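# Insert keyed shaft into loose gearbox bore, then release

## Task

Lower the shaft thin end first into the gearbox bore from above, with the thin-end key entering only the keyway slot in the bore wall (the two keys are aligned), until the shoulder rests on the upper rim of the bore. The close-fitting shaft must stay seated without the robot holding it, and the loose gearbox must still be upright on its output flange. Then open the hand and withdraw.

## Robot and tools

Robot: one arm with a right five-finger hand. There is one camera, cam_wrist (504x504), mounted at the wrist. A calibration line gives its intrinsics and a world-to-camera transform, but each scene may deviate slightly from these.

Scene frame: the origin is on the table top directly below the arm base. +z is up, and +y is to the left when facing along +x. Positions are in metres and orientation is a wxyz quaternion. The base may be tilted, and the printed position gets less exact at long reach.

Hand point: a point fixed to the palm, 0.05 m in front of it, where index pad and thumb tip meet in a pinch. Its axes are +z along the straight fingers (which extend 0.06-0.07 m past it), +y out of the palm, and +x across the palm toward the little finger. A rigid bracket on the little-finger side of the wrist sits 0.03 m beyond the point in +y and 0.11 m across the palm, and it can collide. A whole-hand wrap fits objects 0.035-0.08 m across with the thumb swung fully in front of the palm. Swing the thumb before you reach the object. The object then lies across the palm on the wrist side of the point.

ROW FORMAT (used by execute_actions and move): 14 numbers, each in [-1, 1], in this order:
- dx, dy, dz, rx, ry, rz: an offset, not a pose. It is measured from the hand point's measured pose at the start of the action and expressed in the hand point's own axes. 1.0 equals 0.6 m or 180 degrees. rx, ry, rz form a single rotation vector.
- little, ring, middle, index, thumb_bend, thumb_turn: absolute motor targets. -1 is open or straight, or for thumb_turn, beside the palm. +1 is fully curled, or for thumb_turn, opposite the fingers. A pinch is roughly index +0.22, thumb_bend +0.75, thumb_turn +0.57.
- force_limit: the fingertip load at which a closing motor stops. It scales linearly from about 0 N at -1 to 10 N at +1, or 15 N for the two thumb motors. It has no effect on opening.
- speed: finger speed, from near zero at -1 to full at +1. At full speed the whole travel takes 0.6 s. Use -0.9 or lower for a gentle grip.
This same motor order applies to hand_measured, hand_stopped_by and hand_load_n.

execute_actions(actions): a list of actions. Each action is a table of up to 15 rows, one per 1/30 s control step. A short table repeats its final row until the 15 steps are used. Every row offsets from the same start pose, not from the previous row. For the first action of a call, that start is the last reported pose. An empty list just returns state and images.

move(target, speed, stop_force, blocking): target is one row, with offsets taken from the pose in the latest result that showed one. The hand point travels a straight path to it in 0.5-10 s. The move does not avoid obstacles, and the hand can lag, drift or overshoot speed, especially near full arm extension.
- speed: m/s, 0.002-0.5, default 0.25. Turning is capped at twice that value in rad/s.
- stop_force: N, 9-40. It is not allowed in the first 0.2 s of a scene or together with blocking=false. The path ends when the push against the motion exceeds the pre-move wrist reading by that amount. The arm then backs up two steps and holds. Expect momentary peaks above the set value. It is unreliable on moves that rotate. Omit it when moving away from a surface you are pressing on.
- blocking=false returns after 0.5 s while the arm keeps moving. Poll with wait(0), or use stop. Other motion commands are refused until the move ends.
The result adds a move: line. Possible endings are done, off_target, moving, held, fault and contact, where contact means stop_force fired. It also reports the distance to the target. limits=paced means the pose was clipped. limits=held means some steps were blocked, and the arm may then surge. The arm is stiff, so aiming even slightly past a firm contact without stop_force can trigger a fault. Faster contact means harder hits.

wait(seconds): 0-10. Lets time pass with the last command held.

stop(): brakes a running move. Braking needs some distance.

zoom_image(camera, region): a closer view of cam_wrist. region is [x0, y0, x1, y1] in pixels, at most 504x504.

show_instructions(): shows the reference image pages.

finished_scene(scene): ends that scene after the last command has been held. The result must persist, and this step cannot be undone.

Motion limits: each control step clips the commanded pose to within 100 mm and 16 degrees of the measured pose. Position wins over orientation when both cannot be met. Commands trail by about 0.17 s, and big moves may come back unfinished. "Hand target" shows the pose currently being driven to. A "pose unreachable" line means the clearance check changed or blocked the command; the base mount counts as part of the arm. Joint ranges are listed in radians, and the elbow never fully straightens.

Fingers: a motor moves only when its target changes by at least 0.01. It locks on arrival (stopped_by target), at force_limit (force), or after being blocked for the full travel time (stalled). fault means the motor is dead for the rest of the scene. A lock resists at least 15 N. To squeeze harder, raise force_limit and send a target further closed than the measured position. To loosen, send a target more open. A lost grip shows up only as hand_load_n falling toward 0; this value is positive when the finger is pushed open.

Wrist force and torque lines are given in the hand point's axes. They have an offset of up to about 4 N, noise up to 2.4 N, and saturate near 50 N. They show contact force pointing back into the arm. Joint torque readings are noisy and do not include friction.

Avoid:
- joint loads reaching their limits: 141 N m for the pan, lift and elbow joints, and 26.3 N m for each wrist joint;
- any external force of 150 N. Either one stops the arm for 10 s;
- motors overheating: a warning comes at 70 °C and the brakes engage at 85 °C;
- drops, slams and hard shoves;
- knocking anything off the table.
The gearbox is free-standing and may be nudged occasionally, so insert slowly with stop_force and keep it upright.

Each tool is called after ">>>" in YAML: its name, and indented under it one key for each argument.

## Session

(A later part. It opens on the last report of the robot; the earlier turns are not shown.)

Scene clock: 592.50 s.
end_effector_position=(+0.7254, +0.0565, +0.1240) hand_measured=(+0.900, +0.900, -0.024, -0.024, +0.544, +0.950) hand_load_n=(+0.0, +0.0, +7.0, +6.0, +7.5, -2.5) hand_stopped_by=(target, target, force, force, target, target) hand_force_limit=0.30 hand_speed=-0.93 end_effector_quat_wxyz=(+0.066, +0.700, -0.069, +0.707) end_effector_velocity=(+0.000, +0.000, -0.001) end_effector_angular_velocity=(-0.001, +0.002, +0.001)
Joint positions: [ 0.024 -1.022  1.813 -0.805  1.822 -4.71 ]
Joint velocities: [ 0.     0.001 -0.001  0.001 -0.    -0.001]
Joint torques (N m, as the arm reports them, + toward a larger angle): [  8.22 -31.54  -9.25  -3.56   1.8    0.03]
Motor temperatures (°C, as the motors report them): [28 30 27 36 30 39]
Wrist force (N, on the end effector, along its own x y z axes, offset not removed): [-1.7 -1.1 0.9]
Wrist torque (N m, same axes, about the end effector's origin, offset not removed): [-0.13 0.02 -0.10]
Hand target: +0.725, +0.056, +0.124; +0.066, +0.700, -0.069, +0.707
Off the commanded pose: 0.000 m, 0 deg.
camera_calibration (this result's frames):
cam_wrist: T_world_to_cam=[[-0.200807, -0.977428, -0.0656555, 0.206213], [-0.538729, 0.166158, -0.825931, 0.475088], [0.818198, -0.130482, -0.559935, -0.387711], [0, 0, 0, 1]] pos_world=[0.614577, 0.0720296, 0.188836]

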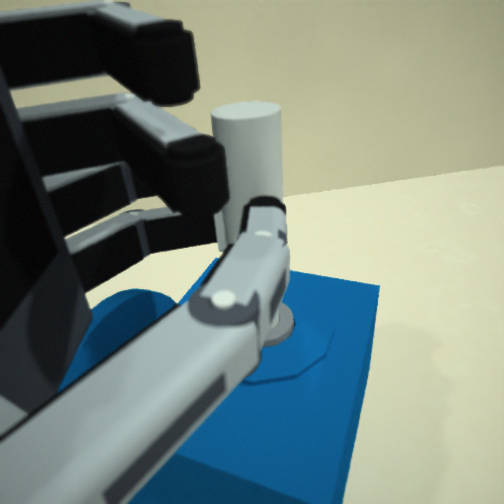

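>>> move:
  target: [-0.025,0.0001,-0.0002,0,0,0,0.9,0.9,0.32,0.32,0.55,0.95,0.3,-0.93]
  speed: 0.006
  stop_force: 9

Scene clock: 596.53 s.
end_effector_position=(+0.7254, +0.0565, +0.1091) hand_measured=(+0.900, +0.900, -0.024, -0.024, +0.544, +0.950) hand_load_n=(+0.0, +0.0, +7.0, +6.0, +7.5, -2.0) hand_stopped_by=(target, target, force, force, target, target) hand_force_limit=0.30 hand_speed=-0.93 end_effector_quat_wxyz=(+0.066, +0.700, -0.069, +0.707) end_effector_velocity=(-0.000, +0.000, -0.002) end_effector_angular_velocity=(+0.000, +0.000, -0.000)
Joint positions: [ 0.024 -0.996  1.819 -0.838  1.822 -4.71 ]
Joint velocities: [ 0.     0.003  0.001 -0.004  0.     0.   ]
Joint torques (N m, as the arm reports them, + toward a larger angle): [  3.36 -34.92  -8.91  -3.95   0.99   1.83]
Motor temperatures (°C, as the motors report them): [28 30 27 36 30 39]
Wrist force (N, on the end effector, along its own x y z axes, offset not removed): [-2.0 -1.3 0.6]
Wrist torque (N m, same axes, about the end effector's origin, offset not removed): [-0.23 -0.09 -0.06]
Hand target: +0.725, +0.056, +0.109; +0.066, +0.700, -0.069, +0.707
Off the commanded pose: 0.000 m, 0 deg.
move: done
camera_calibration (this result's frames):
cam_wrist: T_world_to_cam=[[-0.200808, -0.977428, -0.0656521, 0.205251], [-0.53874, 0.166157, -0.825924, 0.462893], [0.81819, -0.130483, -0.559946, -0.396045], [0, 0, 0, 1]] pos_world=[0.614635, 0.0720283, 0.174026]

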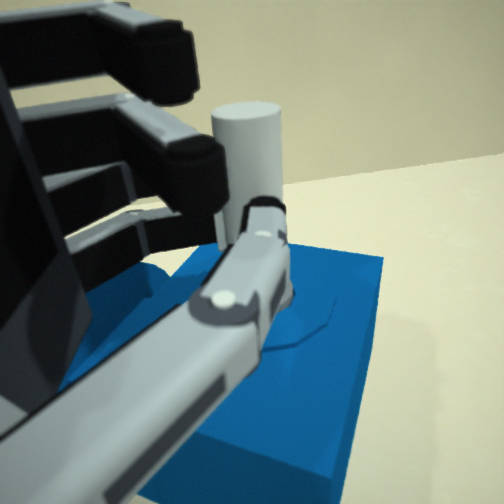

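>>> move:
  target: [-0.009,0,0,0,0,0,0.9,0.9,0.32,0.32,0.55,0.95,0.3,-0.93]
  speed: 0.003
  stop_force: 9

Scene clock: 598.97 s.
end_effector_position=(+0.7256, +0.0565, +0.1061) hand_measured=(+0.900, +0.900, -0.024, -0.024, +0.544, +0.950) hand_load_n=(+0.0, +0.0, +6.5, +5.0, +8.0, -2.5) hand_stopped_by=(target, target, force, force, target, target) hand_force_limit=0.30 hand_speed=-0.93 end_effector_quat_wxyz=(+0.066, +0.700, -0.069, +0.708) end_effector_velocity=(-0.001, -0.000, +0.000) end_effector_angular_velocity=(+0.001, +0.003, +0.000)
Joint positions: [ 0.024 -0.99   1.82  -0.845  1.822 -4.71 ]
Joint velocities: [ 0.    -0.002  0.001  0.004  0.     0.001]
Joint torques (N m, as the arm reports them, + toward a larger angle): [  1.96 -39.94  -6.44   2.19   0.87   2.36]
Motor temperatures (°C, as the motors report them): [28 30 27 36 30 39]
Wrist force (N, on the end effector, along its own x y z axes, offset not removed): [9.7 -1.3 -3.7]
Wrist torque (N m, same axes, about the end effector's origin, offset not removed): [-0.02 0.00 0.71]
Hand target: +0.726, +0.056, +0.106; +0.066, +0.700, -0.069, +0.708
Off the commanded pose: 0.002 m, 0 deg.
move: contact
camera_calibration (this result's frames):
cam_wrist: T_world_to_cam=[[-0.200775, -0.977426, -0.065779, 0.205074], [-0.538336, 0.166181, -0.826183, 0.46021], [0.818464, -0.130466, -0.559549, -0.398063], [0, 0, 0, 1]] pos_world=[0.614721, 0.0720325, 0.170971]

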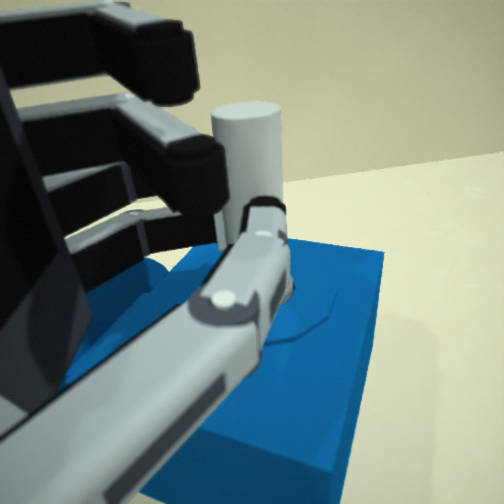

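>>> move:
  target: [0.0008,0,0,0,0,0,0.9,0.9,-0.15,-0.15,0.55,0.95,0.3,-0.8]
  speed: 0.003

Scene clock: 602.03 s.
end_effector_position=(+0.7255, +0.0565, +0.1066) hand_measured=(+0.900, +0.900, -0.150, -0.150, +0.550, +0.950) hand_load_n=(+0.0, +0.0, +0.0, -0.5, +1.0, +0.5) hand_stopped_by=(target, target, target, target, target, target) hand_force_limit=0.30 hand_speed=-0.80 end_effector_quat_wxyz=(+0.066, +0.700, -0.069, +0.708) end_effector_velocity=(-0.001, -0.000, -0.001) end_effector_angular_velocity=(+0.000, +0.001, -0.000)
Joint positions: [ 0.024 -0.991  1.82  -0.844  1.822 -4.71 ]
Joint velocities: [ 0.     0.001  0.001 -0.     0.001  0.   ]
Joint torques (N m, as the arm reports them, + toward a larger angle): [  1.15 -47.42 -25.19   0.59   0.56   1.95]
Motor temperatures (°C, as the motors report them): [28 30 27 36 30 39]
Wrist force (N, on the end effector, along its own x y z axes, offset not removed): [0.6 1.8 -0.3]
Wrist torque (N m, same axes, about the end effector's origin, offset not removed): [-0.07 0.08 0.09]
Hand target: +0.726, +0.056, +0.107; +0.066, +0.700, -0.069, +0.708
Off the commanded pose: 0.000 m, 0 deg.
move: done
camera_calibration (this result's frames):
cam_wrist: T_world_to_cam=[[-0.20078, -0.977427, -0.0657621, 0.205099], [-0.53839, 0.166178, -0.826148, 0.460597], [0.818428, -0.130469, -0.559602, -0.39777], [0, 0, 0, 1]] pos_world=[0.614707, 0.0720316, 0.171417]

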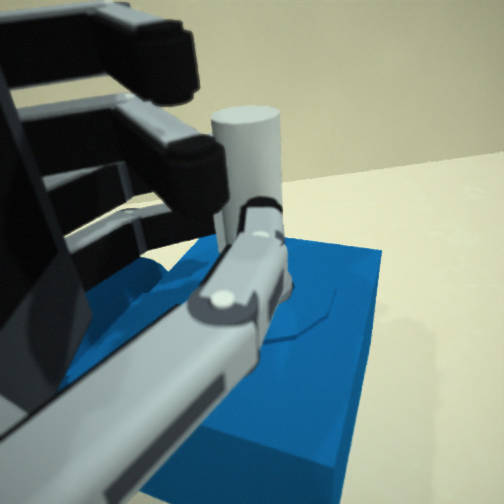

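>>> move:
  target: [0.002,0,-0.006,0,0,0,0.9,0.9,-0.5,-0.5,0.45,0.95,0.3,-0.3]
  speed: 0.01

Scene clock: 603.90 s.
end_effector_position=(+0.7222, +0.0571, +0.1077) hand_measured=(+0.900, +0.900, -0.500, -0.500, +0.450, +0.950) hand_load_n=(+0.0, +0.0, +0.0, +0.0, +0.0, +0.0) hand_stopped_by=(target, target, target, target, target, target) hand_force_limit=0.30 hand_speed=-0.30 end_effector_quat_wxyz=(+0.066, +0.700, -0.069, +0.708) end_effector_velocity=(-0.003, +0.000, -0.001) end_effector_angular_velocity=(-0.001, +0.002, -0.001)
Joint positions: [ 0.025 -0.998  1.829 -0.846  1.824 -4.71 ]
Joint velocities: [ 0.001 -0.003  0.006 -0.002  0.002 -0.001]
Joint torques (N m, as the arm reports them, + toward a larger angle): [  9.48 -48.46  -7.95  -3.7    2.05   0.46]
Motor temperatures (°C, as the motors report them): [28 30 27 36 30 39]
Wrist force (N, on the end effector, along its own x y z axes, offset not removed): [-2.0 -2.0 1.6]
Wrist torque (N m, same axes, about the end effector's origin, offset not removed): [-0.30 0.15 -0.14]
Hand target: +0.722, +0.057, +0.108; +0.066, +0.700, -0.069, +0.708
Off the commanded pose: 0.000 m, 0 deg.
move: done
camera_calibration (this result's frames):
cam_wrist: T_world_to_cam=[[-0.200783, -0.977424, -0.06579, 0.205134], [-0.538382, 0.166202, -0.826149, 0.459585], [0.818432, -0.130457, -0.559598, -0.39435], [0, 0, 0, 1]] pos_world=[0.611368, 0.0726728, 0.172504]

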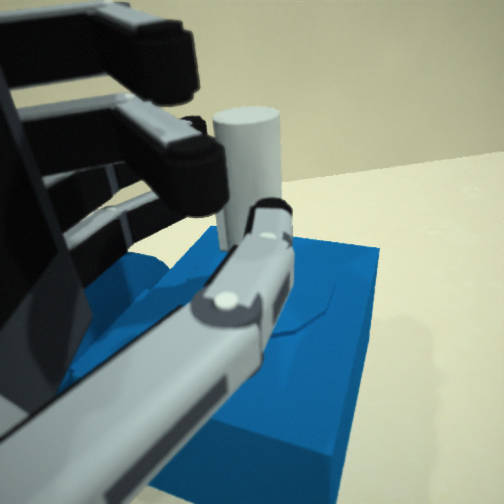

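>>> move:
  target: [0.13,0,-0.008,0,0,0,0.9,0.9,-0.8,-0.8,0.45,0.95,0.3,-0.3]
  speed: 0.06

Scene clock: 607.80 s.
end_effector_position=(+0.7165, +0.0579, +0.1852) hand_measured=(+0.900, +0.900, -0.800, -0.800, +0.450, +0.950) hand_load_n=(+0.0, +0.0, +0.0, +0.0, +0.0, +0.0) hand_stopped_by=(target, target, target, target, target, target) hand_force_limit=0.30 hand_speed=-0.30 end_effector_quat_wxyz=(+0.066, +0.700, -0.069, +0.708) end_effector_velocity=(+0.000, +0.000, +0.003) end_effector_angular_velocity=(+0.000, -0.002, +0.001)
Joint positions: [ 0.028 -1.136  1.796 -0.675  1.826 -4.711]
Joint velocities: [-0.    -0.004 -0.002  0.004 -0.001  0.   ]
Joint torques (N m, as the arm reports them, + toward a larger angle): [  8.04 -44.85 -28.42   0.46   2.01   2.2 ]
Motor temperatures (°C, as the motors report them): [28 30 27 36 30 39]
Wrist force (N, on the end effector, along its own x y z axes, offset not removed): [0.4 -1.4 0.8]
Wrist torque (N m, same axes, about the end effector's origin, offset not removed): [-0.15 -0.19 0.00]
Hand target: +0.716, +0.058, +0.186; +0.066, +0.700, -0.069, +0.708
Off the commanded pose: 0.000 m, 0 deg.
move: done
camera_calibration (this result's frames):
cam_wrist: T_world_to_cam=[[-0.20078, -0.977435, -0.06564, 0.209792], [-0.538371, 0.166072, -0.826182, 0.520468], [0.81844, -0.130542, -0.559567, -0.346182], [0, 0, 0, 1]] pos_world=[0.605656, 0.073431, 0.250061]

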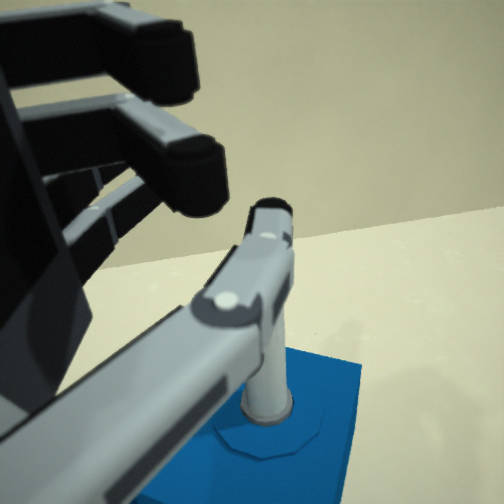

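>>> zoom_image:
  camera: "cam_wrist"
  region: [200, 340, 340, 470]

Region (200, 340, 340, 470) of cam_wrist's 504x504 image, scaled by 3.600, with more detail than that image has; it fills the top 468 rows of this view, and the rest is white.

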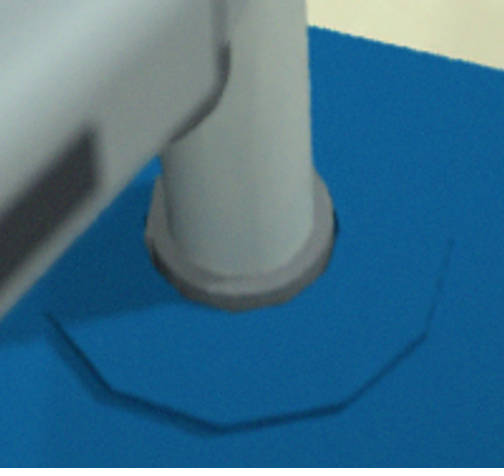

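>>> move:
  target: [-0.06,-0.05,-0.12,0,0,0,0.9,0.9,-0.8,-0.8,0.45,0.95,0.3,-0.3]
  speed: 0.08

Scene clock: 613.30 s.
end_effector_position=(+0.6522, +0.1009, +0.1486) hand_measured=(+0.900, +0.900, -0.800, -0.800, +0.450, +0.950) hand_load_n=(+0.0, +0.0, +0.0, +0.0, +0.0, +0.0) hand_stopped_by=(target, target, target, target, target, target) hand_force_limit=0.30 hand_speed=-0.30 end_effector_quat_wxyz=(+0.067, +0.700, -0.069, +0.708) end_effector_velocity=(-0.002, +0.001, -0.001) end_effector_angular_velocity=(+0.000, -0.001, -0.002)
Joint positions: [ 0.135 -1.157  1.956 -0.815  1.933 -4.713]
Joint velocities: [ 0.003 -0.     0.004 -0.004  0.005  0.   ]
Joint torques (N m, as the arm reports them, + toward a larger angle): [  9.64 -42.98  -7.94  -3.34   1.74  -2.38]
Motor temperatures (°C, as the motors report them): [28 30 27 36 30 39]
Wrist force (N, on the end effector, along its own x y z axes, offset not removed): [-0.3 -1.1 -0.3]
Wrist torque (N m, same axes, about the end effector's origin, offset not removed): [-0.08 -0.04 -0.02]
Hand target: +0.652, +0.101, +0.149; +0.067, +0.700, -0.069, +0.708
Off the commanded pose: 0.000 m, 0 deg.
move: done
camera_calibration (this result's frames):
cam_wrist: T_world_to_cam=[[-0.200762, -0.977457, -0.0653597, 0.236449], [-0.53838, 0.165826, -0.826226, 0.448523], [0.818439, -0.130686, -0.559535, -0.308427], [0, 0, 0, 1]] pos_world=[0.541375, 0.116434, 0.21346]

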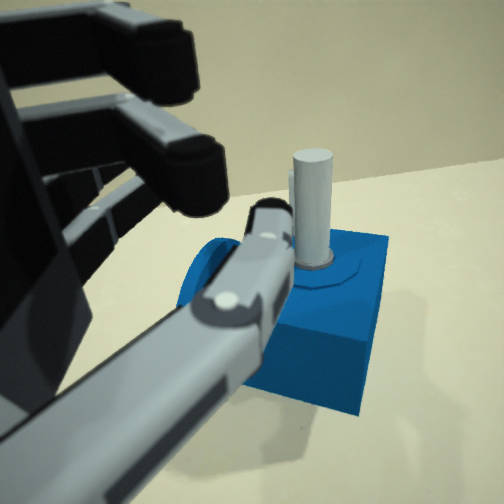

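>>> zoom_image:
  camera: "cam_wrist"
  region: [270, 220, 360, 290]

Region (270, 220, 360, 290) of cam_wrist's 504x504 image, scaled by 5.600, with more detail than that image has.

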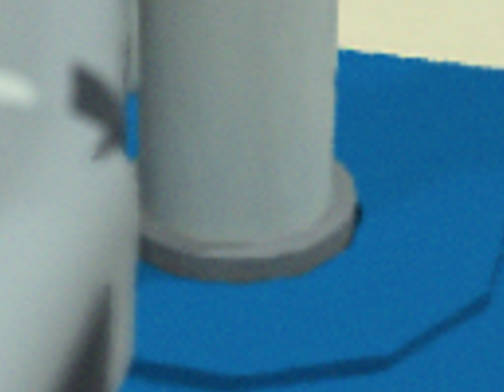

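>>> finished_scene:
  scene: 2

The scene is finished: the task was done.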